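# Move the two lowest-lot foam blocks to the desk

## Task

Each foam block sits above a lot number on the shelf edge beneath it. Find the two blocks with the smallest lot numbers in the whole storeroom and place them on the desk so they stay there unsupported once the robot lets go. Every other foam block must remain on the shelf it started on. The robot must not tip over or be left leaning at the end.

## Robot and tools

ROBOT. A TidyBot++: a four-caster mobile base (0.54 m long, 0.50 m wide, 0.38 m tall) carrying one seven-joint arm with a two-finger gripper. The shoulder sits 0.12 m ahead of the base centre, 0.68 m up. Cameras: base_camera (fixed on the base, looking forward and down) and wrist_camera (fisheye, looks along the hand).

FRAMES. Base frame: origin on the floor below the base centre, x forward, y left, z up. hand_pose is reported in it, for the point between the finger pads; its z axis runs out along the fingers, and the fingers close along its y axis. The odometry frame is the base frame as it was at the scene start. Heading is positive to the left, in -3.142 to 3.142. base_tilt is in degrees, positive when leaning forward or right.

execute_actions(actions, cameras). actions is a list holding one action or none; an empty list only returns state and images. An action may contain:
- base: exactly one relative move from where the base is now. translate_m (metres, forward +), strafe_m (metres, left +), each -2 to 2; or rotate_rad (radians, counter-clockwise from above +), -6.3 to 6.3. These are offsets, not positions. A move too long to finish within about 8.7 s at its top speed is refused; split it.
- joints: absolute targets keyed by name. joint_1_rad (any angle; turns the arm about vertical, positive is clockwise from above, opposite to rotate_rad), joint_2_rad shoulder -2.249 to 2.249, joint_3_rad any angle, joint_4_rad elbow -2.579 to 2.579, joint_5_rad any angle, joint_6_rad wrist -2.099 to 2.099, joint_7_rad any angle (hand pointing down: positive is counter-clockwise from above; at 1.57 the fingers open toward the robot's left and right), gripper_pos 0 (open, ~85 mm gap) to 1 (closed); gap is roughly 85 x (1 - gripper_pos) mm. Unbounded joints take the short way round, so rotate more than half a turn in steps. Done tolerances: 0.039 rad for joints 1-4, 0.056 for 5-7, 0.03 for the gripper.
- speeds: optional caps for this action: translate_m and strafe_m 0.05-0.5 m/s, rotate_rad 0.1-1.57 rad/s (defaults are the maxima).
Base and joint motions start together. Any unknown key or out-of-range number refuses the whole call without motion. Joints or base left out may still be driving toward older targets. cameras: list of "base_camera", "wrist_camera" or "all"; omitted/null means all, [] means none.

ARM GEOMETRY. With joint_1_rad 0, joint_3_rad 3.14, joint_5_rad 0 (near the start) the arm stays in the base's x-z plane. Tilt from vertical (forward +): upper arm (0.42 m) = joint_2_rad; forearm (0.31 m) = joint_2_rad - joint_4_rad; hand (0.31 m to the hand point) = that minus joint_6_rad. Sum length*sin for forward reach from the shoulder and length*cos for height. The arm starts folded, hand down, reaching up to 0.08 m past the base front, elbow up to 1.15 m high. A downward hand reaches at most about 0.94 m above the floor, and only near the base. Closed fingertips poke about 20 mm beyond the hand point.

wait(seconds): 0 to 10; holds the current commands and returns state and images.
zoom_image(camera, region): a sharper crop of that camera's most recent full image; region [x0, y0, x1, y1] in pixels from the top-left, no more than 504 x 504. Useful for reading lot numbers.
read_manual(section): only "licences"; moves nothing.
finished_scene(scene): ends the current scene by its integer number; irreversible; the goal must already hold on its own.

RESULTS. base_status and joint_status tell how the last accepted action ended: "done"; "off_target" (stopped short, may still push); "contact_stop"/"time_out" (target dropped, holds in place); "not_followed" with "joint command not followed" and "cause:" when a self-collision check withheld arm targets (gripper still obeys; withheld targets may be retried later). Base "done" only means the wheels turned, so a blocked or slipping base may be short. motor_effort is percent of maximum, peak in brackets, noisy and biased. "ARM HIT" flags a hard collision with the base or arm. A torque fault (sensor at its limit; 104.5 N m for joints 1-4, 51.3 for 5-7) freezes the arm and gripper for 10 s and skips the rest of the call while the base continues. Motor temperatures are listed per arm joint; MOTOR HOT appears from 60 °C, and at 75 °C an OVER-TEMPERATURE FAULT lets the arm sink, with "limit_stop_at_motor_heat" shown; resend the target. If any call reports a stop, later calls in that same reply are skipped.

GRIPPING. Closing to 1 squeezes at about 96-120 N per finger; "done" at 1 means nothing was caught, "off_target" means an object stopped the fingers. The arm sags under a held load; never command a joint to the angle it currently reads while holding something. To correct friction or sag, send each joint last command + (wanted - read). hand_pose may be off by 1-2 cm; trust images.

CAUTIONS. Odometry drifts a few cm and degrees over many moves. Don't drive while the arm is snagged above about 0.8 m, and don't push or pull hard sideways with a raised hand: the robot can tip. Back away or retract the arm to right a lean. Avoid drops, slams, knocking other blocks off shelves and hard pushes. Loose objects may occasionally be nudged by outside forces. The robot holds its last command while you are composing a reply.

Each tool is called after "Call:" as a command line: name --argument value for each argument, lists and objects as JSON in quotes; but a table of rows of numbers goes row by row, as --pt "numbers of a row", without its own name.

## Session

Call:
execute_actions --actions '[{"joints":{"joint_2_rad":-0.35,"joint_4_rad":-2.55,"joint_6_rad":0.2}}]'

Call:
execute_actions --actions '[{"joints":{"joint_1_rad":2.5}}]' --cameras '["wrist_camera"]'

Scene clock: 1.63 s.
Motor temperatures (°C, as the motors report them): [26 31 29 28 38 34 37]
base_odometry: x=+0.000 y=+0.000 heading=+0.000 (m, m, rad; odometry frame)
base_tilt: forward=+0.0 right=-0.5 (deg)
base_status: not commanded
joint_positions: joint_1_rad=-0.043 joint_2_rad=-0.337 joint_3_rad=+3.097 joint_4_rad=-2.530 joint_5_rad=-0.046 joint_6_rad=+0.187 joint_7_rad=+1.587 gripper_pos=+0.000
joint_status: all done
motor_effort: joint_1_rad=-1(1) joint_2_rad=-8(8) joint_3_rad=+0(0) joint_4_rad=+22(23) joint_5_rad=+0(1) joint_6_rad=+6(6) joint_7_rad=+1(0) (%)
hand_pose: x=+0.5155 y=+0.0339 z=+0.7641 quat_wxyz=(-0.021, +0.843, +0.025, +0.537) (m; base frame)
pictures: base_camera, wrist_camera
camera_calibration (this result's frames):
wrist_camera: T_world_to_cam=[[0.0525791, -0.99847, -0.017129, 0.0221695], [-0.415605, -0.00628254, -0.909523, 0.968341], [0.908024, 0.0549408, -0.4153, -0.0178774], [0, 0, 0, 1]] pos_world=[0.417515, 0.0292014, 0.873684]
Images, in order (width x height): base_camera 644x364, wrist_camera 644x476.

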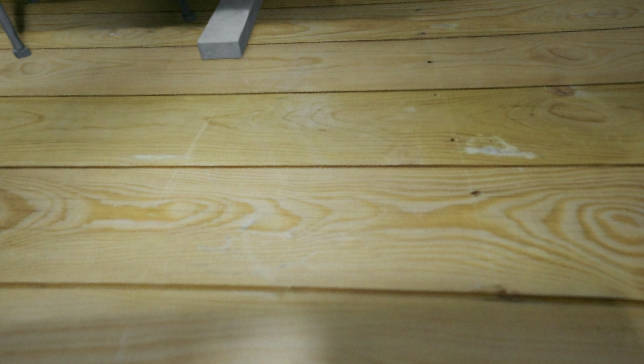

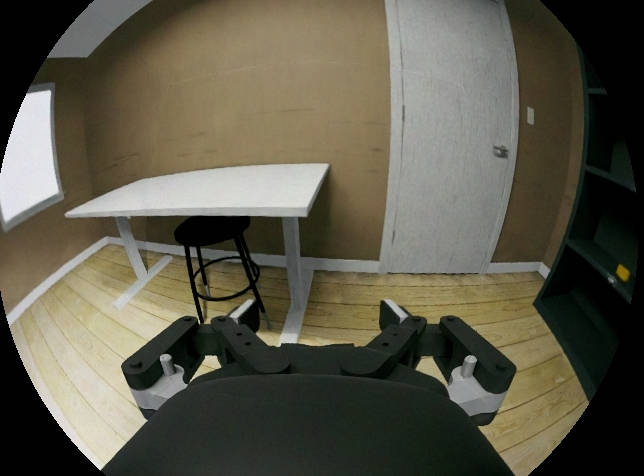

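Scene clock: 5.13 s.
Motor temperatures (°C, as the motors report them): [26 31 29 28 38 34 37]
base_odometry: x=+0.000 y=+0.000 heading=+0.000 (m, m, rad; odometry frame)
base_tilt: forward=+0.0 right=-0.6 (deg)
base_status: not commanded
joint_positions: joint_1_rad=+2.490 joint_2_rad=-0.337 joint_3_rad=+3.097 joint_4_rad=-2.530 joint_5_rad=-0.046 joint_6_rad=+0.187 joint_7_rad=+1.587 gripper_pos=+0.000
joint_status: all done
motor_effort: joint_1_rad=-1(1) joint_2_rad=-7(8) joint_3_rad=+0(1) joint_4_rad=+22(22) joint_5_rad=+1(0) joint_6_rad=+7(7) joint_7_rad=+0(0) (%)
hand_pose: x=-0.1872 y=-0.2543 z=+0.7641 quat_wxyz=(+0.506, +0.276, -0.796, +0.181) (m; base frame)
pictures: wrist_camera
camera_calibration (this result's frames):
wrist_camera: T_world_to_cam=[[-0.613413, 0.789576, -0.0171288, 0.101422], [0.337566, 0.24252, -0.909523, 0.878713], [-0.713984, -0.563696, -0.415299, 0.175141], [0, 0, 0, 1]] pos_world=[-0.109362, -0.19446, 0.873684]
Images, in order (width x height): wrist_camera 644x476.

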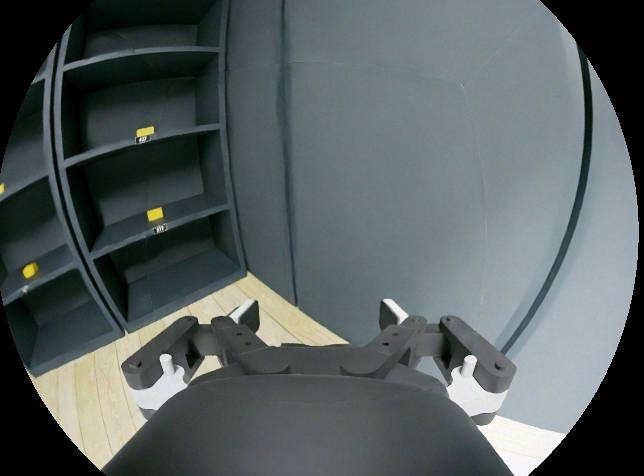

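Mirrored layout. Face the shelves.

Call:
execute_actions --actions '[{"base":{"rotate_rad":-1.6},"joints":{"joint_1_rad":0.2,"joint_3_rad":3.16,"joint_5_rad":0.03}}]' --cameras '[]'

Call:
execute_actions --actions '[{"joints":{"joint_2_rad":0.9,"joint_4_rad":-1.6,"joint_6_rad":0.8}}]'

Call:
execute_actions --actions '[{"joints":{"joint_1_rad":-0.7}}]' --cameras '["wrist_camera"]'

Scene clock: 8.67 s.
Motor temperatures (°C, as the motors report them): [26 30 29 28 38 34 37]
base_odometry: x=+0.000 y=+0.000 heading=-1.600 (m, m, rad; odometry frame)
base_tilt: forward=+0.0 right=-0.4 (deg)
base_status: done
joint_positions: joint_1_rad=+0.210 joint_2_rad=-0.338 joint_3_rad=+3.143 joint_4_rad=-2.530 joint_5_rad=+0.001 joint_6_rad=+0.187 joint_7_rad=+1.587 gripper_pos=+0.000
joint_status: all done
motor_effort: joint_1_rad=+0(1) joint_2_rad=-7(8) joint_3_rad=+0(1) joint_4_rad=+22(23) joint_5_rad=+0(0) joint_6_rad=+7(7) joint_7_rad=+1(0) (%)
hand_pose: x=+0.5089 y=-0.0821 z=+0.7647 quat_wxyz=(+0.061, +0.839, -0.082, +0.535) (m; base frame)
pictures: none
No camera images: the call's "cameras" was empty. Leave "cameras" out to get every camera's image.

Scene clock: 11.20 s.
Motor temperatures (°C, as the motors report them): [26 31 29 28 38 34 37]
base_odometry: x=+0.000 y=+0.000 heading=-1.600 (m, m, rad; odometry frame)
base_tilt: forward=+0.0 right=-0.6 (deg)
base_status: not commanded
joint_positions: joint_1_rad=+0.210 joint_2_rad=+0.895 joint_3_rad=+3.143 joint_4_rad=-1.624 joint_5_rad=+0.001 joint_6_rad=+0.766 joint_7_rad=+1.587 gripper_pos=+0.000
joint_status: all done
motor_effort: joint_1_rad=+0(1) joint_2_rad=-42(44) joint_3_rad=-1(2) joint_4_rad=+18(24) joint_5_rad=+0(0) joint_6_rad=+7(8) joint_7_rad=+0(0) (%)
hand_pose: x=+0.9189 y=-0.1696 z=+0.6330 quat_wxyz=(+0.073, +0.765, -0.074, +0.636) (m; base frame)
pictures: base_camera, wrist_camera
camera_calibration (this result's frames):
wrist_camera: T_world_to_cam=[[-0.215599, -0.976466, 0.00562947, 0.0312928], [-0.171564, 0.0322038, -0.984647, 0.845242], [0.961292, -0.213255, -0.174469, -0.674275], [0, 0, 0, 1]] pos_world=[0.799935, -0.140456, 0.714448]
Images, in order (width x height): base_camera 644x364, wrist_camera 644x476.

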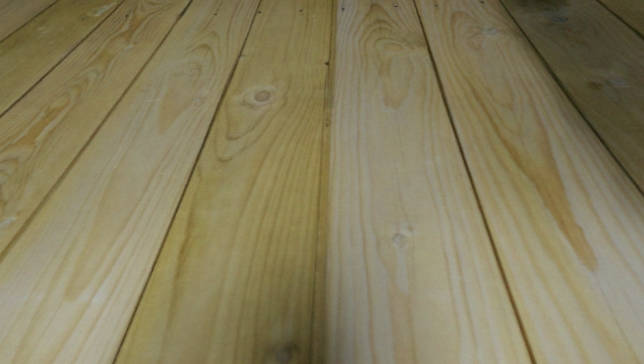

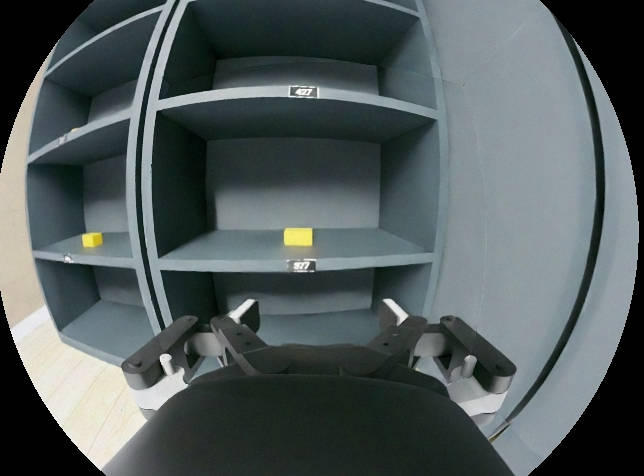

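Scene clock: 13.37 s.
Motor temperatures (°C, as the motors report them): [26 31 29 28 38 34 37]
base_odometry: x=+0.000 y=+0.000 heading=-1.600 (m, m, rad; odometry frame)
base_tilt: forward=+0.0 right=-0.6 (deg)
base_status: not commanded
joint_positions: joint_1_rad=-0.698 joint_2_rad=+0.895 joint_3_rad=+3.154 joint_4_rad=-1.620 joint_5_rad=+0.006 joint_6_rad=+0.767 joint_7_rad=+1.587 gripper_pos=+0.000
joint_status: all done
motor_effort: joint_1_rad=-1(3) joint_2_rad=-43(44) joint_3_rad=-1(3) joint_4_rad=+19(18) joint_5_rad=+1(0) joint_6_rad=+7(7) joint_7_rad=+0(0) (%)
hand_pose: x=+0.7495 y=+0.5228 z=+0.6350 quat_wxyz=(-0.209, +0.718, +0.271, +0.607) (m; base frame)
pictures: wrist_camera
camera_calibration (this result's frames):
wrist_camera: T_world_to_cam=[[0.634191, -0.772985, 0.017196, -0.0797446], [-0.120639, -0.120897, -0.985307, 0.838166], [0.763706, 0.622799, -0.169924, -0.655289], [0, 0, 0, 1]] pos_world=[0.652137, 0.447804, 0.715873]
Images, in order (width x height): wrist_camera 644x476.

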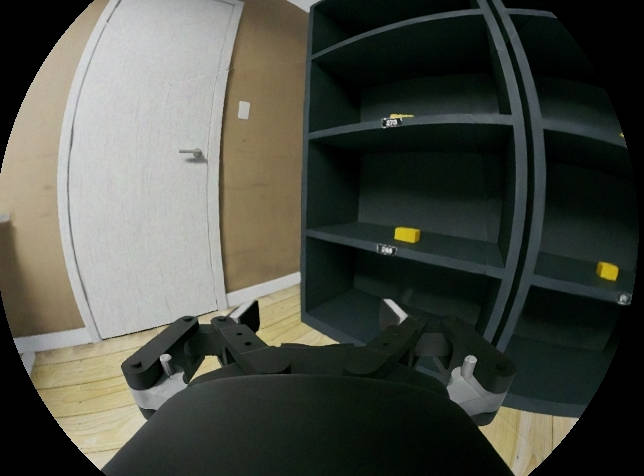

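Call:
execute_actions --actions '[{"base":{"translate_m":0.3}}]' --cameras '["wrist_camera"]'

Call:
execute_actions --actions '[{"base":{"translate_m":-2},"joints":{"joint_1_rad":-3.0,"joint_2_rad":-0.35,"joint_4_rad":-2.55,"joint_6_rad":0.0}}]'

Scene clock: 15.50 s.
Motor temperatures (°C, as the motors report them): [26 31 29 28 38 34 37]
base_odometry: x=-0.009 y=-0.300 heading=-1.600 (m, m, rad; odometry frame)
base_tilt: forward=+0.0 right=-0.6 (deg)
base_status: done
joint_positions: joint_1_rad=-0.695 joint_2_rad=+0.895 joint_3_rad=+3.154 joint_4_rad=-1.618 joint_5_rad=+0.006 joint_6_rad=+0.768 joint_7_rad=+1.587 gripper_pos=+0.000
joint_status: not commanded
motor_effort: joint_1_rad=-1(1) joint_2_rad=-42(44) joint_3_rad=-1(3) joint_4_rad=+18(20) joint_5_rad=+1(0) joint_6_rad=+7(8) joint_7_rad=+0(0) (%)
hand_pose: x=+0.7514 y=+0.5219 z=+0.6368 quat_wxyz=(-0.208, +0.717, +0.269, +0.608) (m; base frame)
pictures: wrist_camera
camera_calibration (this result's frames):
wrist_camera: T_world_to_cam=[[0.632287, -0.774541, 0.017275, -0.0795626], [-0.117608, -0.118, -0.986024, 0.836678], [0.765755, 0.621419, -0.165702, -0.65943], [0, 0, 0, 1]] pos_world=[0.653669, 0.446886, 0.717091]
Images, in order (width x height): wrist_camera 644x476.

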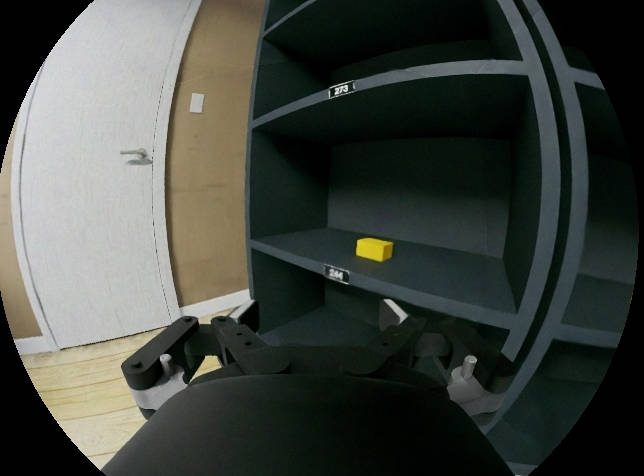

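Scene clock: 20.93 s.
Motor temperatures (°C, as the motors report them): [26 31 29 28 38 34 37]
base_odometry: x=+0.049 y=+1.699 heading=-1.600 (m, m, rad; odometry frame)
base_tilt: forward=+0.0 right=-0.6 (deg)
base_status: done
joint_positions: joint_1_rad=-2.990 joint_2_rad=-0.339 joint_3_rad=+3.158 joint_4_rad=-2.528 joint_5_rad=+0.006 joint_6_rad=+0.032 joint_7_rad=+1.587 gripper_pos=+0.000
joint_status: all done
motor_effort: joint_1_rad=-1(7) joint_2_rad=-7(45) joint_3_rad=-1(4) joint_4_rad=+22(22) joint_5_rad=+0(2) joint_6_rad=+6(8) joint_7_rad=+0(0) (%)
hand_pose: x=-0.2518 y=+0.0615 z=+0.7242 quat_wxyz=(-0.471, +0.065, +0.879, +0.042) (m; base frame)
pictures: base_camera, wrist_camera
camera_calibration (this result's frames):
wrist_camera: T_world_to_cam=[[0.168363, 0.98571, 0.00546209, -0.0197906], [0.540193, -0.0876291, -0.836966, 0.806423], [-0.824527, 0.143865, -0.547228, 0.314668], [0, 0, 0, 1]] pos_world=[-0.172841, 0.0449045, 0.847252]
Images, in order (width x height): base_camera 644x364, wrist_camera 644x476.

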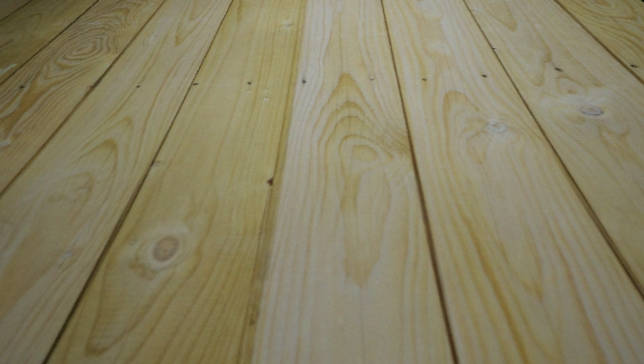

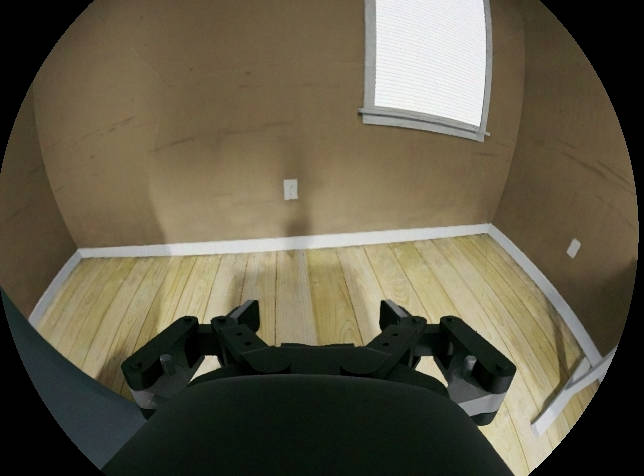

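Call:
execute_actions --actions '[{"base":{"translate_m":-0.72},"joints":{"joint_1_rad":-1.58}}]' --cameras '[]'

Call:
execute_actions --actions '[{"base":{"strafe_m":-1.75}}]'

Scene clock: 23.90 s.
Motor temperatures (°C, as the motors report them): [26 31 29 28 38 34 37]
base_odometry: x=+0.070 y=+2.419 heading=-1.599 (m, m, rad; odometry frame)
base_tilt: forward=-0.2 right=-0.5 (deg)
base_status: done
joint_positions: joint_1_rad=-1.591 joint_2_rad=-0.343 joint_3_rad=+3.158 joint_4_rad=-2.530 joint_5_rad=+0.006 joint_6_rad=+0.032 joint_7_rad=+1.587 gripper_pos=+0.000
joint_status: all done
motor_effort: joint_1_rad=-1(1) joint_2_rad=-6(7) joint_3_rad=+0(0) joint_4_rad=+22(23) joint_5_rad=+1(0) joint_6_rad=+6(6) joint_7_rad=+0(0) (%)
hand_pose: x=+0.1162 y=+0.3746 z=+0.7244 quat_wxyz=(-0.333, +0.616, +0.630, +0.336) (m; base frame)
pictures: none
No camera images: the call's "cameras" was empty. Leave "cameras" out to get every camera's image.

Scene clock: 28.77 s.
Motor temperatures (°C, as the motors report them): [26 31 29 28 38 34 37]
base_odometry: x=-1.680 y=+2.470 heading=-1.600 (m, m, rad; odometry frame)
base_tilt: forward=+0.0 right=-0.6 (deg)
base_status: done
joint_positions: joint_1_rad=-1.591 joint_2_rad=-0.345 joint_3_rad=+3.158 joint_4_rad=-2.532 joint_5_rad=+0.006 joint_6_rad=+0.031 joint_7_rad=+1.587 gripper_pos=+0.000
joint_status: not commanded
motor_effort: joint_1_rad=-1(1) joint_2_rad=-6(9) joint_3_rad=+0(0) joint_4_rad=+22(23) joint_5_rad=+0(1) joint_6_rad=+6(6) joint_7_rad=+1(0) (%)
hand_pose: x=+0.1163 y=+0.3739 z=+0.7243 quat_wxyz=(-0.333, +0.616, +0.630, +0.336) (m; base frame)
pictures: base_camera, wrist_camera
camera_calibration (this result's frames):
wrist_camera: T_world_to_cam=[[0.999983, 0.00240648, 0.00536325, -0.118685], [0.0058069, -0.546265, -0.837592, 0.869136], [0.000914103, 0.837609, -0.546269, 0.217117], [0, 0, 0, 1]] pos_world=[0.113438, 0.293205, 0.847222]
Images, in order (width x height): base_camera 644x364, wrist_camera 644x476.

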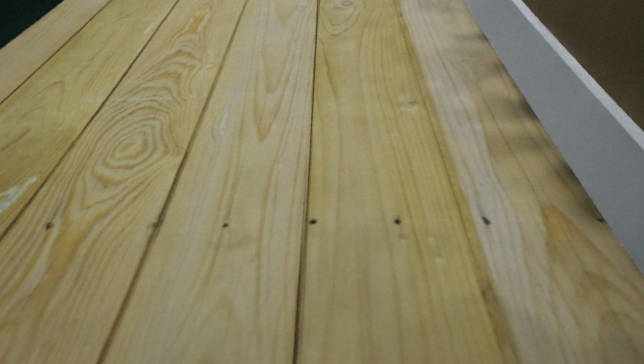

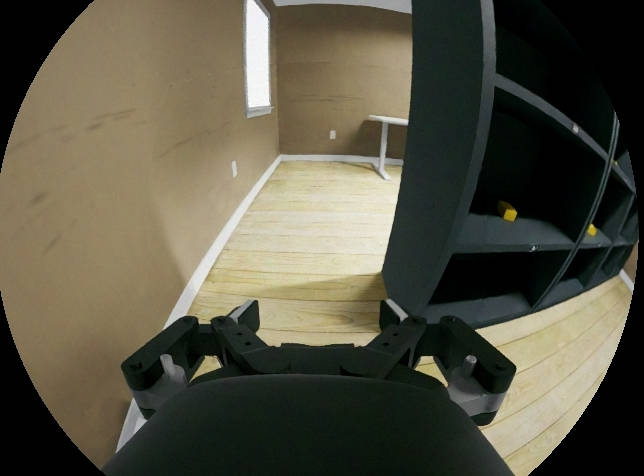

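Call:
execute_actions --actions '[{"base":{"translate_m":0.85}}]' --cameras '["wrist_camera"]'

Call:
execute_actions --actions '[{"base":{"translate_m":0.9}}]'

Call:
execute_actions --actions '[{"base":{"translate_m":0.9}}]' --cameras '["wrist_camera"]'

Call:
execute_actions --actions '[{"base":{"translate_m":0.85}}]'

Scene clock: 31.93 s.
Motor temperatures (°C, as the motors report them): [26 31 29 28 38 34 37]
base_odometry: x=-1.705 y=+1.620 heading=-1.600 (m, m, rad; odometry frame)
base_tilt: forward=+0.1 right=-0.6 (deg)
base_status: done
joint_positions: joint_1_rad=-1.590 joint_2_rad=-0.345 joint_3_rad=+3.158 joint_4_rad=-2.532 joint_5_rad=+0.006 joint_6_rad=+0.031 joint_7_rad=+1.587 gripper_pos=+0.000
joint_status: not commanded
motor_effort: joint_1_rad=-1(2) joint_2_rad=-7(7) joint_3_rad=+0(1) joint_4_rad=+22(22) joint_5_rad=+1(0) joint_6_rad=+6(7) joint_7_rad=+0(0) (%)
hand_pose: x=+0.1166 y=+0.3739 z=+0.7243 quat_wxyz=(-0.333, +0.616, +0.630, +0.336) (m; base frame)
pictures: wrist_camera
camera_calibration (this result's frames):
wrist_camera: T_world_to_cam=[[0.999985, 0.0014128, 0.00536328, -0.118686], [0.00526409, -0.54627, -0.837592, 0.8692], [0.00174645, 0.837608, -0.546269, 0.217017], [0, 0, 0, 1]] pos_world=[0.113729, 0.29321, 0.847222]
Images, in order (width x height): wrist_camera 644x476.

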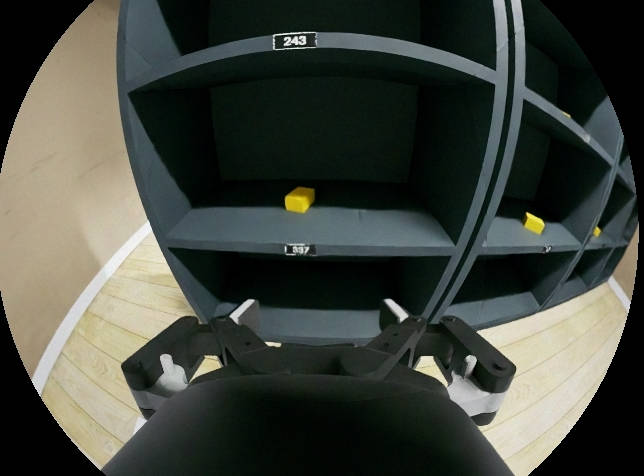

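Scene clock: 35.07 s.
Motor temperatures (°C, as the motors report them): [26 31 29 28 38 34 37]
base_odometry: x=-1.731 y=+0.720 heading=-1.600 (m, m, rad; odometry frame)
base_tilt: forward=+0.0 right=-0.5 (deg)
base_status: done
joint_positions: joint_1_rad=-1.589 joint_2_rad=-0.345 joint_3_rad=+3.158 joint_4_rad=-2.532 joint_5_rad=+0.006 joint_6_rad=+0.031 joint_7_rad=+1.587 gripper_pos=+0.000
joint_status: not commanded
motor_effort: joint_1_rad=+0(0) joint_2_rad=-7(8) joint_3_rad=-1(1) joint_4_rad=+22(22) joint_5_rad=+0(1) joint_6_rad=+6(6) joint_7_rad=+0(0) (%)
hand_pose: x=+0.1168 y=+0.3739 z=+0.7243 quat_wxyz=(-0.333, +0.616, +0.630, +0.336) (m; base frame)
pictures: base_camera, wrist_camera
camera_calibration (this result's frames):
wrist_camera: T_world_to_cam=[[0.999985, 0.000993543, 0.00536319, -0.118686], [0.00503499, -0.546272, -0.837593, 0.869228], [0.00209758, 0.837607, -0.546269, 0.216976], [0, 0, 0, 1]] pos_world=[0.113852, 0.293213, 0.847222]
Images, in order (width x height): base_camera 644x364, wrist_camera 644x476.

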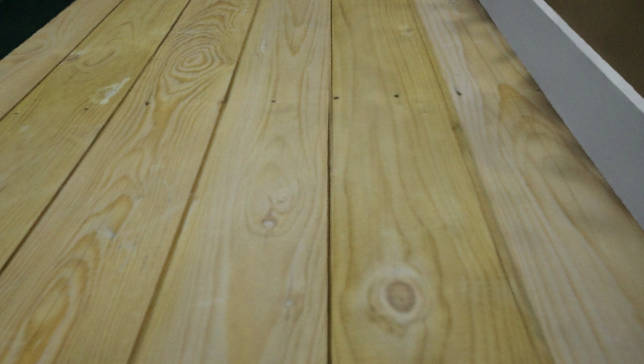

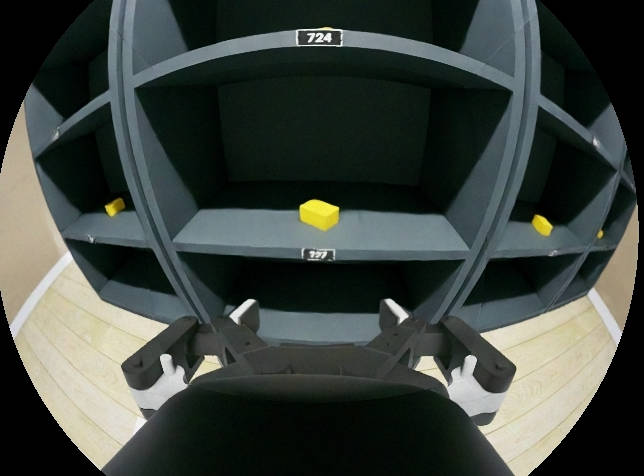

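Scene clock: 38.20 s.
Motor temperatures (°C, as the motors report them): [26 31 29 28 38 34 37]
base_odometry: x=-1.757 y=-0.180 heading=-1.600 (m, m, rad; odometry frame)
base_tilt: forward=+0.0 right=-0.4 (deg)
base_status: done
joint_positions: joint_1_rad=-1.589 joint_2_rad=-0.345 joint_3_rad=+3.158 joint_4_rad=-2.532 joint_5_rad=+0.006 joint_6_rad=+0.031 joint_7_rad=+1.587 gripper_pos=+0.000
joint_status: not commanded
motor_effort: joint_1_rad=-1(1) joint_2_rad=-6(7) joint_3_rad=+0(1) joint_4_rad=+22(22) joint_5_rad=+0(1) joint_6_rad=+6(6) joint_7_rad=+1(0) (%)
hand_pose: x=+0.1169 y=+0.3739 z=+0.7243 quat_wxyz=(-0.333, +0.616, +0.630, +0.336) (m; base frame)
pictures: wrist_camera
camera_calibration (this result's frames):
wrist_camera: T_world_to_cam=[[0.999985, 0.000738098, 0.00536329, -0.118686], [0.00489553, -0.546274, -0.837593, 0.869244], [0.0023116, 0.837607, -0.546269, 0.21695], [0, 0, 0, 1]] pos_world=[0.113927, 0.293214, 0.847222]
Images, in order (width x height): wrist_camera 644x476.

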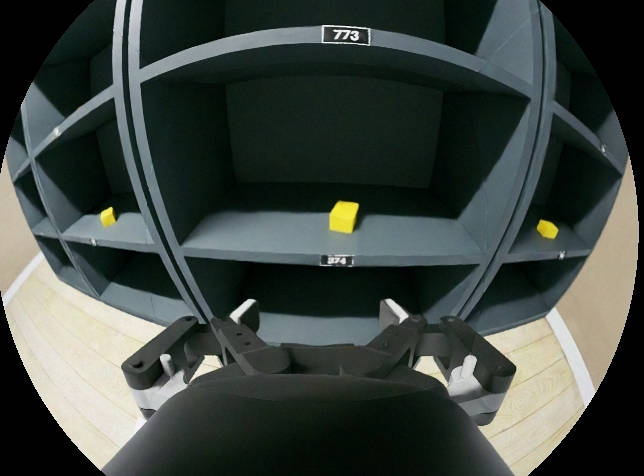

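Scene clock: 41.23 s.
Motor temperatures (°C, as the motors report them): [26 31 29 28 38 34 37]
base_odometry: x=-1.782 y=-1.030 heading=-1.600 (m, m, rad; odometry frame)
base_tilt: forward=+0.0 right=-0.5 (deg)
base_status: done
joint_positions: joint_1_rad=-1.589 joint_2_rad=-0.345 joint_3_rad=+3.158 joint_4_rad=-2.532 joint_5_rad=+0.006 joint_6_rad=+0.031 joint_7_rad=+1.587 gripper_pos=+0.000
joint_status: not commanded
motor_effort: joint_1_rad=-1(1) joint_2_rad=-7(7) joint_3_rad=+0(1) joint_4_rad=+22(22) joint_5_rad=+1(1) joint_6_rad=+6(6) joint_7_rad=+0(0) (%)
hand_pose: x=+0.1170 y=+0.3739 z=+0.7243 quat_wxyz=(-0.333, +0.616, +0.629, +0.336) (m; base frame)
pictures: base_camera, wrist_camera
camera_calibration (this result's frames):
wrist_camera: T_world_to_cam=[[0.999985, 0.000542078, 0.0053632, -0.118686], [0.00478837, -0.546275, -0.837592, 0.869257], [0.00247574, 0.837606, -0.546269, 0.216931], [0, 0, 0, 1]] pos_world=[0.113985, 0.293215, 0.847222]
Images, in order (width x height): base_camera 644x364, wrist_camera 644x476.

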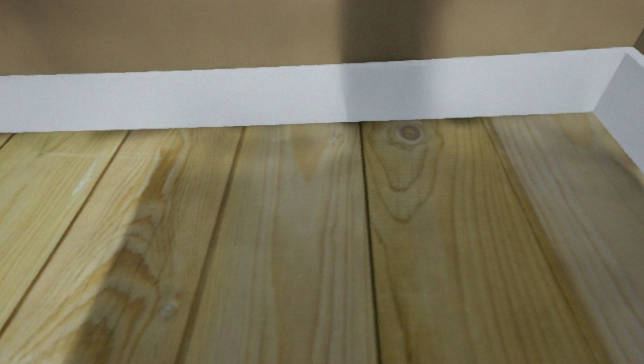

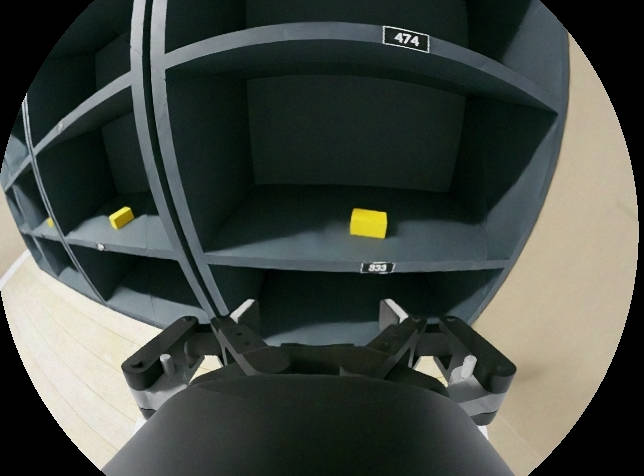

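Call:
zoom_image --camera "wrist_camera" --region '[340,250,420,285]'

Call:
execute_actions --actions '[{"base":{"translate_m":-1.75},"joints":{"joint_2_rad":0.1,"joint_6_rad":0.5}}]' --cameras '["wrist_camera"]'

Call:
execute_actions --actions '[{"base":{"translate_m":-0.95}}]' --cameras '["wrist_camera"]'

Call:
execute_actions --actions '[{"joints":{"joint_2_rad":-0.3,"joint_4_rad":-1.3,"joint_6_rad":-1.0}}]' --cameras '["wrist_camera"]'

Region (340, 250, 420, 285) of wrist_camera's 644x476 image, scaled by 6.300; it fills the top 220 rows of this view, and the rest is white.

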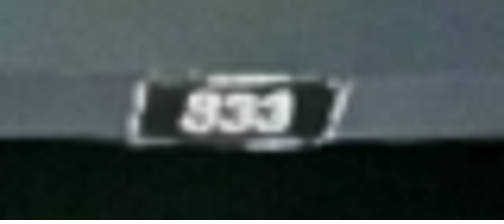

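Scene clock: 46.40 s.
Motor temperatures (°C, as the motors report them): [26 30 29 28 38 34 37]
base_odometry: x=-1.731 y=+0.720 heading=-1.600 (m, m, rad; odometry frame)
base_tilt: forward=+0.0 right=-0.5 (deg)
base_status: done
joint_positions: joint_1_rad=-1.585 joint_2_rad=+0.092 joint_3_rad=+3.159 joint_4_rad=-2.532 joint_5_rad=+0.006 joint_6_rad=+0.468 joint_7_rad=+1.587 gripper_pos=+0.000
joint_status: all done
motor_effort: joint_1_rad=-1(0) joint_2_rad=-16(17) joint_3_rad=-1(1) joint_4_rad=+16(22) joint_5_rad=+0(0) joint_6_rad=+6(6) joint_7_rad=+0(1) (%)
hand_pose: x=+0.1182 y=+0.4538 z=+0.6558 quat_wxyz=(-0.331, +0.617, +0.629, +0.338) (m; base frame)
pictures: wrist_camera
camera_calibration (this result's frames):
wrist_camera: T_world_to_cam=[[0.999937, -0.00313006, 0.0107978, -0.121539], [0.00733547, -0.546181, -0.837635, 0.855188], [0.00851937, 0.837662, -0.546123, 0.111741], [0, 0, 0, 1]] pos_world=[0.114306, 0.373105, 0.778672]
Images, in order (width x height): wrist_camera 644x476.

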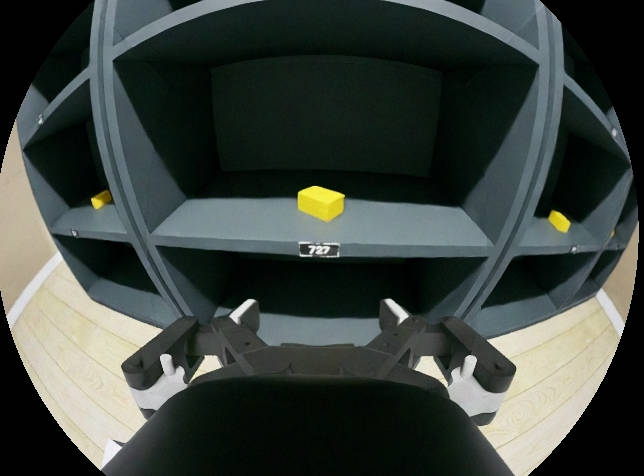

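Scene clock: 49.63 s.
Motor temperatures (°C, as the motors report them): [26 30 29 28 38 34 37]
base_odometry: x=-1.704 y=+1.669 heading=-1.600 (m, m, rad; odometry frame)
base_tilt: forward=+0.0 right=-0.5 (deg)
base_status: done
joint_positions: joint_1_rad=-1.583 joint_2_rad=+0.092 joint_3_rad=+3.159 joint_4_rad=-2.532 joint_5_rad=+0.006 joint_6_rad=+0.468 joint_7_rad=+1.587 gripper_pos=+0.000
joint_status: not commanded
motor_effort: joint_1_rad=-1(1) joint_2_rad=-16(17) joint_3_rad=-1(1) joint_4_rad=+16(16) joint_5_rad=+1(0) joint_6_rad=+6(6) joint_7_rad=+1(0) (%)
hand_pose: x=+0.1189 y=+0.4538 z=+0.6558 quat_wxyz=(-0.331, +0.617, +0.629, +0.339) (m; base frame)
pictures: wrist_camera
camera_calibration (this result's frames):
wrist_camera: T_world_to_cam=[[0.999931, -0.00465008, 0.0107978, -0.121538], [0.0065052, -0.546191, -0.837636, 0.855287], [0.0097927, 0.837648, -0.546123, 0.111589], [0, 0, 0, 1]] pos_world=[0.114873, 0.373112, 0.778673]
Images, in order (width x height): wrist_camera 644x476.

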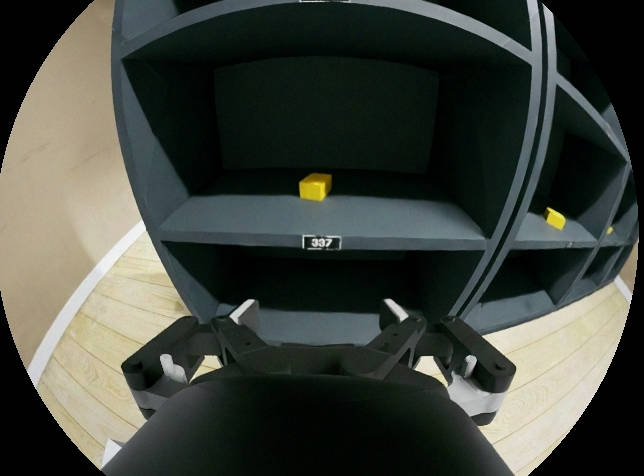

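Scene clock: 52.17 s.
Motor temperatures (°C, as the motors report them): [26 30 29 28 38 34 37]
base_odometry: x=-1.704 y=+1.669 heading=-1.600 (m, m, rad; odometry frame)
base_tilt: forward=+0.0 right=-0.6 (deg)
base_status: not commanded
joint_positions: joint_1_rad=-1.583 joint_2_rad=-0.293 joint_3_rad=+3.159 joint_4_rad=-1.318 joint_5_rad=+0.006 joint_6_rad=-0.967 joint_7_rad=+1.587 gripper_pos=+0.000
joint_status: all done
motor_effort: joint_1_rad=+0(0) joint_2_rad=-9(20) joint_3_rad=+0(1) joint_4_rad=+23(25) joint_5_rad=+1(0) joint_6_rad=+7(7) joint_7_rad=+0(0) (%)
hand_pose: x=+0.1228 y=+0.4315 z=+1.1203 quat_wxyz=(-0.380, +0.591, +0.596, +0.389) (m; base frame)
pictures: wrist_camera
camera_calibration (this result's frames):
wrist_camera: T_world_to_cam=[[0.999905, -0.0126533, 0.00545612, -0.12113], [-0.000107357, -0.4031, -0.915156, 1.25807], [0.0137791, 0.915069, -0.403063, 0.189788], [0, 0, 0, 1]] pos_world=[0.118638, 0.331926, 1.22849]
Images, in order (width x height): wrist_camera 644x476.

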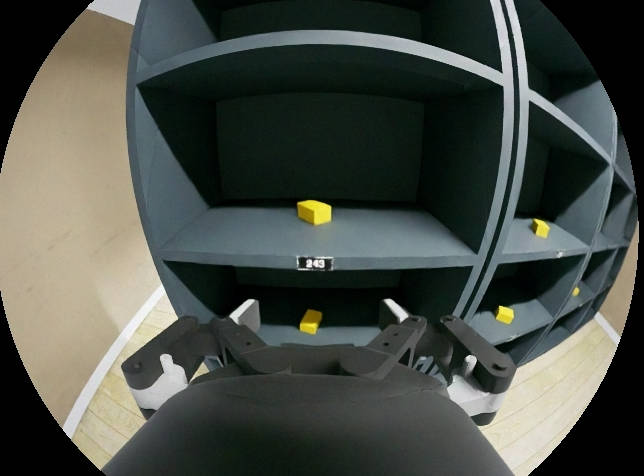

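Call:
execute_actions --actions '[{"base":{"translate_m":0.53},"joints":{"joint_1_rad":-2.36,"joint_2_rad":0.4,"joint_4_rad":-0.68,"joint_6_rad":-0.77}}]' --cameras '[]'

Call:
execute_actions --actions '[{"base":{"strafe_m":0.33}}]'

Scene clock: 55.10 s.
Motor temperatures (°C, as the motors report them): [26 30 29 28 38 34 37]
base_odometry: x=-1.719 y=+1.139 heading=-1.600 (m, m, rad; odometry frame)
base_tilt: forward=-0.1 right=-0.5 (deg)
base_status: done
joint_positions: joint_1_rad=-2.351 joint_2_rad=+0.389 joint_3_rad=+3.161 joint_4_rad=-0.701 joint_5_rad=+0.006 joint_6_rad=-0.802 joint_7_rad=+1.587 gripper_pos=+0.000
joint_status: all done
motor_effort: joint_1_rad=-1(1) joint_2_rad=-32(35) joint_3_rad=+0(3) joint_4_rad=+24(26) joint_5_rad=+1(0) joint_6_rad=+7(8) joint_7_rad=+0(0) (%)
hand_pose: x=-0.3901 y=+0.5287 z=+1.1179 quat_wxyz=(-0.533, +0.311, +0.749, +0.240) (m; base frame)
pictures: none
No camera images: the call's "cameras" was empty. Leave "cameras" out to get every camera's image.

Scene clock: 57.10 s.
Motor temperatures (°C, as the motors report them): [26 31 29 28 38 34 37]
base_odometry: x=-1.389 y=+1.129 heading=-1.601 (m, m, rad; odometry frame)
base_tilt: forward=-0.1 right=-0.5 (deg)
base_status: done
joint_positions: joint_1_rad=-2.354 joint_2_rad=+0.399 joint_3_rad=+3.161 joint_4_rad=-0.700 joint_5_rad=+0.006 joint_6_rad=-0.801 joint_7_rad=+1.587 gripper_pos=+0.000
joint_status: not commanded
motor_effort: joint_1_rad=-1(4) joint_2_rad=-34(36) joint_3_rad=-1(2) joint_4_rad=+24(25) joint_5_rad=+2(1) joint_6_rad=+7(7) joint_7_rad=+0(1) (%)
hand_pose: x=-0.3947 y=+0.5305 z=+1.1113 quat_wxyz=(-0.531, +0.310, +0.752, +0.238) (m; base frame)
pictures: base_camera, wrist_camera
camera_calibration (this result's frames):
wrist_camera: T_world_to_cam=[[0.727721, 0.68563, 0.018276, -0.0944064], [0.229867, -0.218701, -0.948331, 1.31949], [-0.646206, 0.694321, -0.316757, -0.136592], [0, 0, 0, 1]] pos_world=[-0.322873, 0.44814, 1.20977]
Images, in order (width x height): base_camera 644x364, wrist_camera 644x476.

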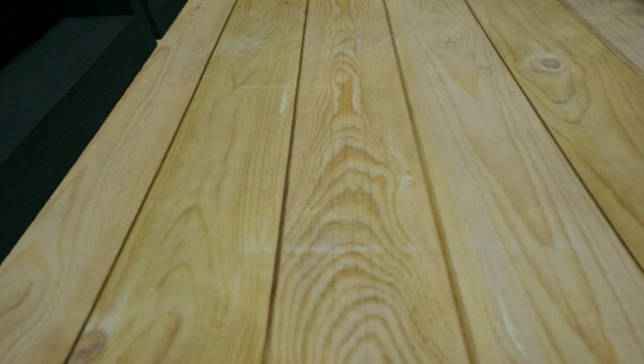

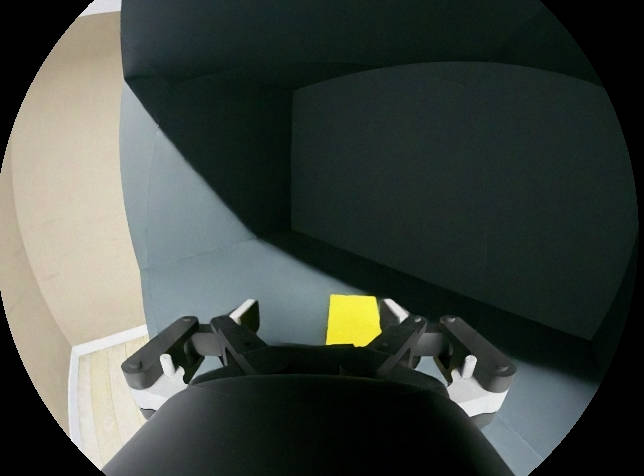

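Call:
execute_actions --actions '[{"base":{"strafe_m":0.058},"joints":{"joint_2_rad":0.46}}]' --cameras '["wrist_camera"]'

Call:
execute_actions --actions '[{"joints":{"joint_2_rad":0.52}}]' --cameras '["wrist_camera"]'

Scene clock: 58.50 s.
Motor temperatures (°C, as the motors report them): [26 31 29 28 38 34 37]
base_odometry: x=-1.331 y=+1.128 heading=-1.601 (m, m, rad; odometry frame)
base_tilt: forward=+0.0 right=-0.5 (deg)
base_status: done
joint_positions: joint_1_rad=-2.355 joint_2_rad=+0.465 joint_3_rad=+3.161 joint_4_rad=-0.696 joint_5_rad=+0.006 joint_6_rad=-0.800 joint_7_rad=+1.587 gripper_pos=+0.000
joint_status: all done
motor_effort: joint_1_rad=-1(4) joint_2_rad=-36(41) joint_3_rad=-1(2) joint_4_rad=+24(26) joint_5_rad=+1(2) joint_6_rad=+7(7) joint_7_rad=+1(1) (%)
hand_pose: x=-0.4139 y=+0.5487 z=+1.0650 quat_wxyz=(-0.508, +0.316, +0.768, +0.228) (m; base frame)
pictures: wrist_camera
camera_calibration (this result's frames):
wrist_camera: T_world_to_cam=[[0.726277, 0.687111, 0.0199951, -0.0953802], [0.270077, -0.258481, -0.927494, 1.30028], [-0.632124, 0.679018, -0.373302, -0.101859], [0, 0, 0, 1]] pos_world=[-0.34629, 0.470798, 1.16988]
Images, in order (width x height): wrist_camera 644x476.

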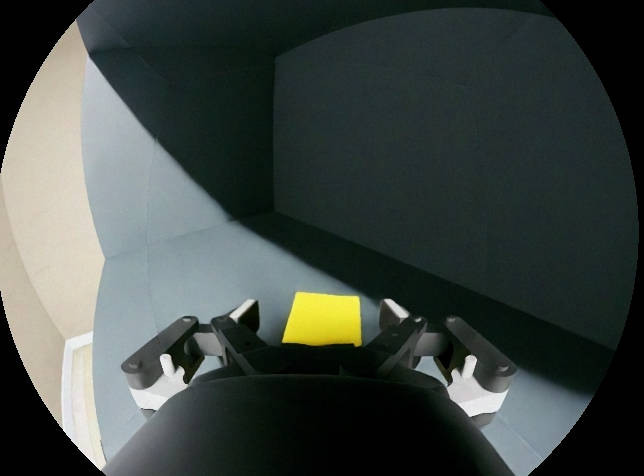

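Scene clock: 59.43 s.
Motor temperatures (°C, as the motors report them): [26 31 29 28 38 34 37]
base_odometry: x=-1.331 y=+1.128 heading=-1.601 (m, m, rad; odometry frame)
base_tilt: forward=-0.1 right=-0.6 (deg)
base_status: not commanded
joint_positions: joint_1_rad=-2.355 joint_2_rad=+0.518 joint_3_rad=+3.161 joint_4_rad=-0.695 joint_5_rad=+0.006 joint_6_rad=-0.800 joint_7_rad=+1.587 gripper_pos=+0.000
joint_status: all done
motor_effort: joint_1_rad=-1(1) joint_2_rad=-39(40) joint_3_rad=-1(1) joint_4_rad=+25(25) joint_5_rad=+1(1) joint_6_rad=+7(7) joint_7_rad=+0(0) (%)
hand_pose: x=-0.4275 y=+0.5624 z=+1.0244 quat_wxyz=(-0.488, +0.321, +0.781, +0.220) (m; base frame)
pictures: wrist_camera
camera_calibration (this result's frames):
wrist_camera: T_world_to_cam=[[0.725507, 0.687883, 0.0213635, -0.096216], [0.30392, -0.292383, -0.906722, 1.28205], [-0.617472, 0.664326, -0.421188, -0.0713945], [0, 0, 0, 1]] pos_world=[-0.363919, 0.488465, 1.13445]
Images, in order (width x height): wrist_camera 644x476.

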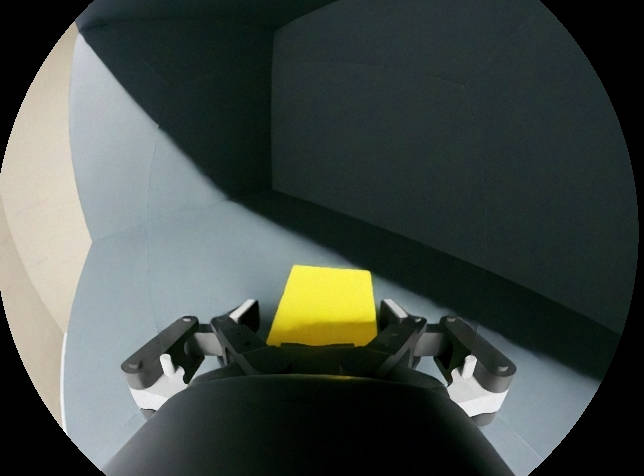

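Call:
execute_actions --actions '[{"joints":{"gripper_pos":1,"joint_2_rad":0.54}}]' --cameras '[]'

Call:
execute_actions --actions '[{"base":{"strafe_m":-0.36},"joints":{"joint_2_rad":0.42}}]' --cameras '[]'

Call:
execute_actions --actions '[{"joints":{"joint_2_rad":-0.3,"joint_4_rad":-1.3,"joint_6_rad":-1.0}}]' --cameras '[]'

Call:
execute_actions --actions '[{"base":{"translate_m":-1.37},"joints":{"joint_1_rad":-1.57}}]' --cameras '[]'

Call:
execute_actions --actions '[{"base":{"strafe_m":1.95}}]' --cameras '[]'

Call:
execute_actions --actions '[{"base":{"translate_m":1.9},"joints":{"joint_2_rad":0.5,"joint_4_rad":-1.3,"joint_6_rad":-0.2}}]'

Scene clock: 60.80 s.
Motor temperatures (°C, as the motors report them): [26 31 29 28 38 34 37]
base_odometry: x=-1.331 y=+1.128 heading=-1.601 (m, m, rad; odometry frame)
base_tilt: forward=+0.0 right=-0.6 (deg)
base_status: not commanded
joint_positions: joint_1_rad=-2.355 joint_2_rad=+0.523 joint_3_rad=+3.161 joint_4_rad=-0.692 joint_5_rad=+0.007 joint_6_rad=-0.796 joint_7_rad=+1.587 gripper_pos=+0.361
joint_status: gripper_pos off_target (ended at +0.361, target +1.000); the others done
motor_effort: joint_1_rad=-1(3) joint_2_rad=-36(38) joint_3_rad=-1(3) joint_4_rad=+23(25) joint_5_rad=+1(1) joint_6_rad=+6(7) joint_7_rad=+0(0) (%)
hand_pose: x=-0.4292 y=+0.5642 z=+1.0227 quat_wxyz=(-0.488, +0.321, +0.781, +0.220) (m; base frame)
pictures: none
No camera images: the call's "cameras" was empty. Leave "cameras" out to get every camera's image.

Scene clock: 63.00 s.
Motor temperatures (°C, as the motors report them): [26 31 29 28 38 34 37]
base_odometry: x=-1.691 y=+1.138 heading=-1.601 (m, m, rad; odometry frame)
base_tilt: forward=+0.0 right=-0.5 (deg)
base_status: done
joint_positions: joint_1_rad=-2.364 joint_2_rad=+0.420 joint_3_rad=+3.161 joint_4_rad=-0.690 joint_5_rad=+0.007 joint_6_rad=-0.794 joint_7_rad=+1.587 gripper_pos=+0.361
joint_status: all done
motor_effort: joint_1_rad=-1(5) joint_2_rad=-35(43) joint_3_rad=-1(2) joint_4_rad=+24(27) joint_5_rad=+1(0) joint_6_rad=+7(8) joint_7_rad=+0(0) (%)
hand_pose: x=-0.4062 y=+0.5319 z=+1.1038 quat_wxyz=(-0.530, +0.307, +0.755, +0.235) (m; base frame)
pictures: none
No camera images: the call's "cameras" was empty. Leave "cameras" out to get every camera's image.

Scene clock: 65.00 s.
Motor temperatures (°C, as the motors report them): [26 31 29 28 38 34 37]
base_odometry: x=-1.691 y=+1.138 heading=-1.601 (m, m, rad; odometry frame)
base_tilt: forward=-0.1 right=-0.5 (deg)
base_status: not commanded
joint_positions: joint_1_rad=-2.364 joint_2_rad=-0.295 joint_3_rad=+3.161 joint_4_rad=-1.279 joint_5_rad=+0.007 joint_6_rad=-0.970 joint_7_rad=+1.587 gripper_pos=+0.361
joint_status: all done
motor_effort: joint_1_rad=+0(1) joint_2_rad=-10(37) joint_3_rad=-1(1) joint_4_rad=+23(25) joint_5_rad=+0(1) joint_6_rad=+7(7) joint_7_rad=+0(0) (%)
hand_pose: x=-0.1784 y=+0.3086 z=+1.1417 quat_wxyz=(-0.513, +0.317, +0.766, +0.222) (m; base frame)
pictures: none
No camera images: the call's "cameras" was empty. Leave "cameras" out to get every camera's image.

Scene clock: 69.10 s.
Motor temperatures (°C, as the motors report them): [26 31 29 28 38 34 37]
base_odometry: x=-1.651 y=+2.508 heading=-1.601 (m, m, rad; odometry frame)
base_tilt: forward=+0.0 right=-0.6 (deg)
base_status: done
joint_positions: joint_1_rad=-1.579 joint_2_rad=-0.296 joint_3_rad=+3.161 joint_4_rad=-1.280 joint_5_rad=+0.007 joint_6_rad=-0.971 joint_7_rad=+1.587 gripper_pos=+0.361
joint_status: all done
motor_effort: joint_1_rad=+0(2) joint_2_rad=-9(10) joint_3_rad=-1(2) joint_4_rad=+23(23) joint_5_rad=+1(0) joint_6_rad=+7(7) joint_7_rad=+0(0) (%)
hand_pose: x=+0.1265 y=+0.4280 z=+1.1417 quat_wxyz=(-0.389, +0.586, +0.587, +0.401) (m; base frame)
pictures: none
No camera images: the call's "cameras" was empty. Leave "cameras" out to get every camera's image.

Scene clock: 74.37 s.
Motor temperatures (°C, as the motors report them): [26 31 29 28 38 34 37]
base_odometry: x=+0.299 y=+2.450 heading=-1.601 (m, m, rad; odometry frame)
base_tilt: forward=+0.0 right=-0.6 (deg)
base_status: done
joint_positions: joint_1_rad=-1.579 joint_2_rad=-0.295 joint_3_rad=+3.161 joint_4_rad=-1.283 joint_5_rad=+0.007 joint_6_rad=-0.973 joint_7_rad=+1.587 gripper_pos=+0.361
joint_status: not commanded
motor_effort: joint_1_rad=-1(1) joint_2_rad=-9(12) joint_3_rad=+0(0) joint_4_rad=+23(24) joint_5_rad=+0(0) joint_6_rad=+7(7) joint_7_rad=+0(1) (%)
hand_pose: x=+0.1265 y=+0.4281 z=+1.1393 quat_wxyz=(-0.388, +0.587, +0.588, +0.400) (m; base frame)
pictures: none
No camera images: the call's "cameras" was empty. Leave "cameras" out to get every camera's image.

Scene clock: 79.53 s.
Motor temperatures (°C, as the motors report them): [26 31 29 28 38 34 37]
base_odometry: x=+0.242 y=+0.551 heading=-1.601 (m, m, rad; odometry frame)
base_tilt: forward=-0.1 right=-0.6 (deg)
base_status: done
joint_positions: joint_1_rad=-1.568 joint_2_rad=+0.503 joint_3_rad=+3.161 joint_4_rad=-1.288 joint_5_rad=+0.007 joint_6_rad=-0.234 joint_7_rad=+1.587 gripper_pos=+0.361
joint_status: all done
motor_effort: joint_1_rad=-1(3) joint_2_rad=-39(41) joint_3_rad=-1(2) joint_4_rad=+26(28) joint_5_rad=+1(2) joint_6_rad=+7(8) joint_7_rad=+0(0) (%)
hand_pose: x=+0.1324 y=+0.7892 z=+0.8450 quat_wxyz=(-0.363, +0.597, +0.602, +0.386) (m; base frame)
pictures: base_camera, wrist_camera
camera_calibration (this result's frames):
wrist_camera: T_world_to_cam=[[0.999466, -0.0242241, 0.0219429, -0.129368], [0.00928909, -0.433145, -0.901276, 1.16102], [0.031337, 0.900999, -0.432689, -0.214872], [0, 0, 0, 1]] pos_world=[0.125247, 0.693358, 0.956269]
Images, in order (width x height): base_camera 644x364, wrist_camera 644x476.

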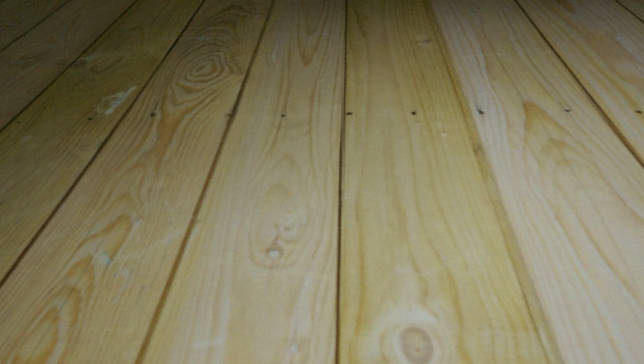

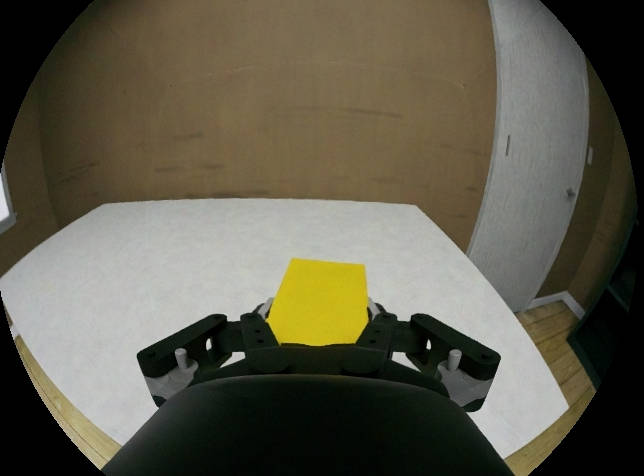

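Call:
execute_actions --actions '[{"joints":{"joint_2_rad":0.83,"joint_4_rad":-0.93}}]' --cameras '[]'

Call:
execute_actions --actions '[{"joints":{"joint_2_rad":0.87}}]' --cameras '["wrist_camera"]'

Scene clock: 81.77 s.
Motor temperatures (°C, as the motors report them): [26 31 29 29 38 34 37]
base_odometry: x=+0.242 y=+0.551 heading=-1.601 (m, m, rad; odometry frame)
base_tilt: forward=+0.0 right=-0.6 (deg)
base_status: not commanded
joint_positions: joint_1_rad=-1.568 joint_2_rad=+0.836 joint_3_rad=+3.161 joint_4_rad=-0.957 joint_5_rad=+0.007 joint_6_rad=-0.234 joint_7_rad=+1.587 gripper_pos=+0.361
joint_status: all done
motor_effort: joint_1_rad=+0(1) joint_2_rad=-47(50) joint_3_rad=-1(1) joint_4_rad=+26(27) joint_5_rad=+1(0) joint_6_rad=+7(7) joint_7_rad=+1(0) (%)
hand_pose: x=+0.1314 y=+0.8984 z=+0.7579 quat_wxyz=(-0.362, +0.595, +0.604, +0.386) (m; base frame)
pictures: none
No camera images: the call's "cameras" was empty. Leave "cameras" out to get every camera's image.

Scene clock: 82.47 s.
Motor temperatures (°C, as the motors report them): [26 31 29 29 38 34 37]
base_odometry: x=+0.242 y=+0.551 heading=-1.601 (m, m, rad; odometry frame)
base_tilt: forward=+0.0 right=-0.6 (deg)
base_status: not commanded
joint_positions: joint_1_rad=-1.568 joint_2_rad=+0.849 joint_3_rad=+3.161 joint_4_rad=-0.947 joint_5_rad=+0.007 joint_6_rad=-0.227 joint_7_rad=+1.587 gripper_pos=+0.361
joint_status: all done
motor_effort: joint_1_rad=-1(0) joint_2_rad=-47(47) joint_3_rad=-1(1) joint_4_rad=+24(26) joint_5_rad=+1(1) joint_6_rad=+6(7) joint_7_rad=+0(0) (%)
hand_pose: x=+0.1313 y=+0.9022 z=+0.7536 quat_wxyz=(-0.363, +0.595, +0.604, +0.387) (m; base frame)
pictures: wrist_camera
camera_calibration (this result's frames):
wrist_camera: T_world_to_cam=[[0.999431, -0.0200306, 0.0271275, -0.131262], [0.0158579, -0.43078, -0.902318, 1.1254], [0.02976, 0.902235, -0.430217, -0.358983], [0, 0, 0, 1]] pos_world=[0.124024, 0.806058, 0.864589]
Images, in order (width x height): wrist_camera 644x476.

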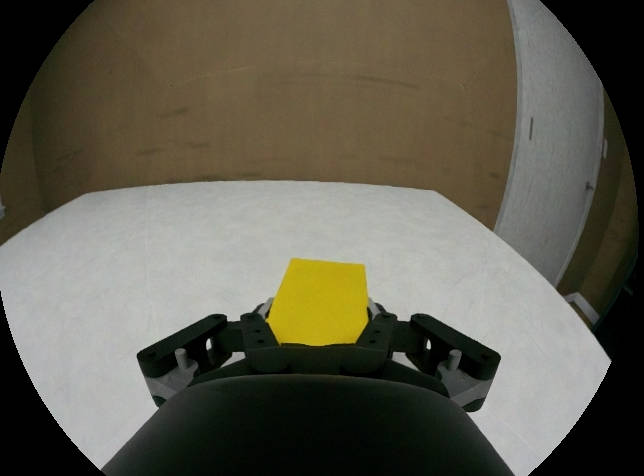

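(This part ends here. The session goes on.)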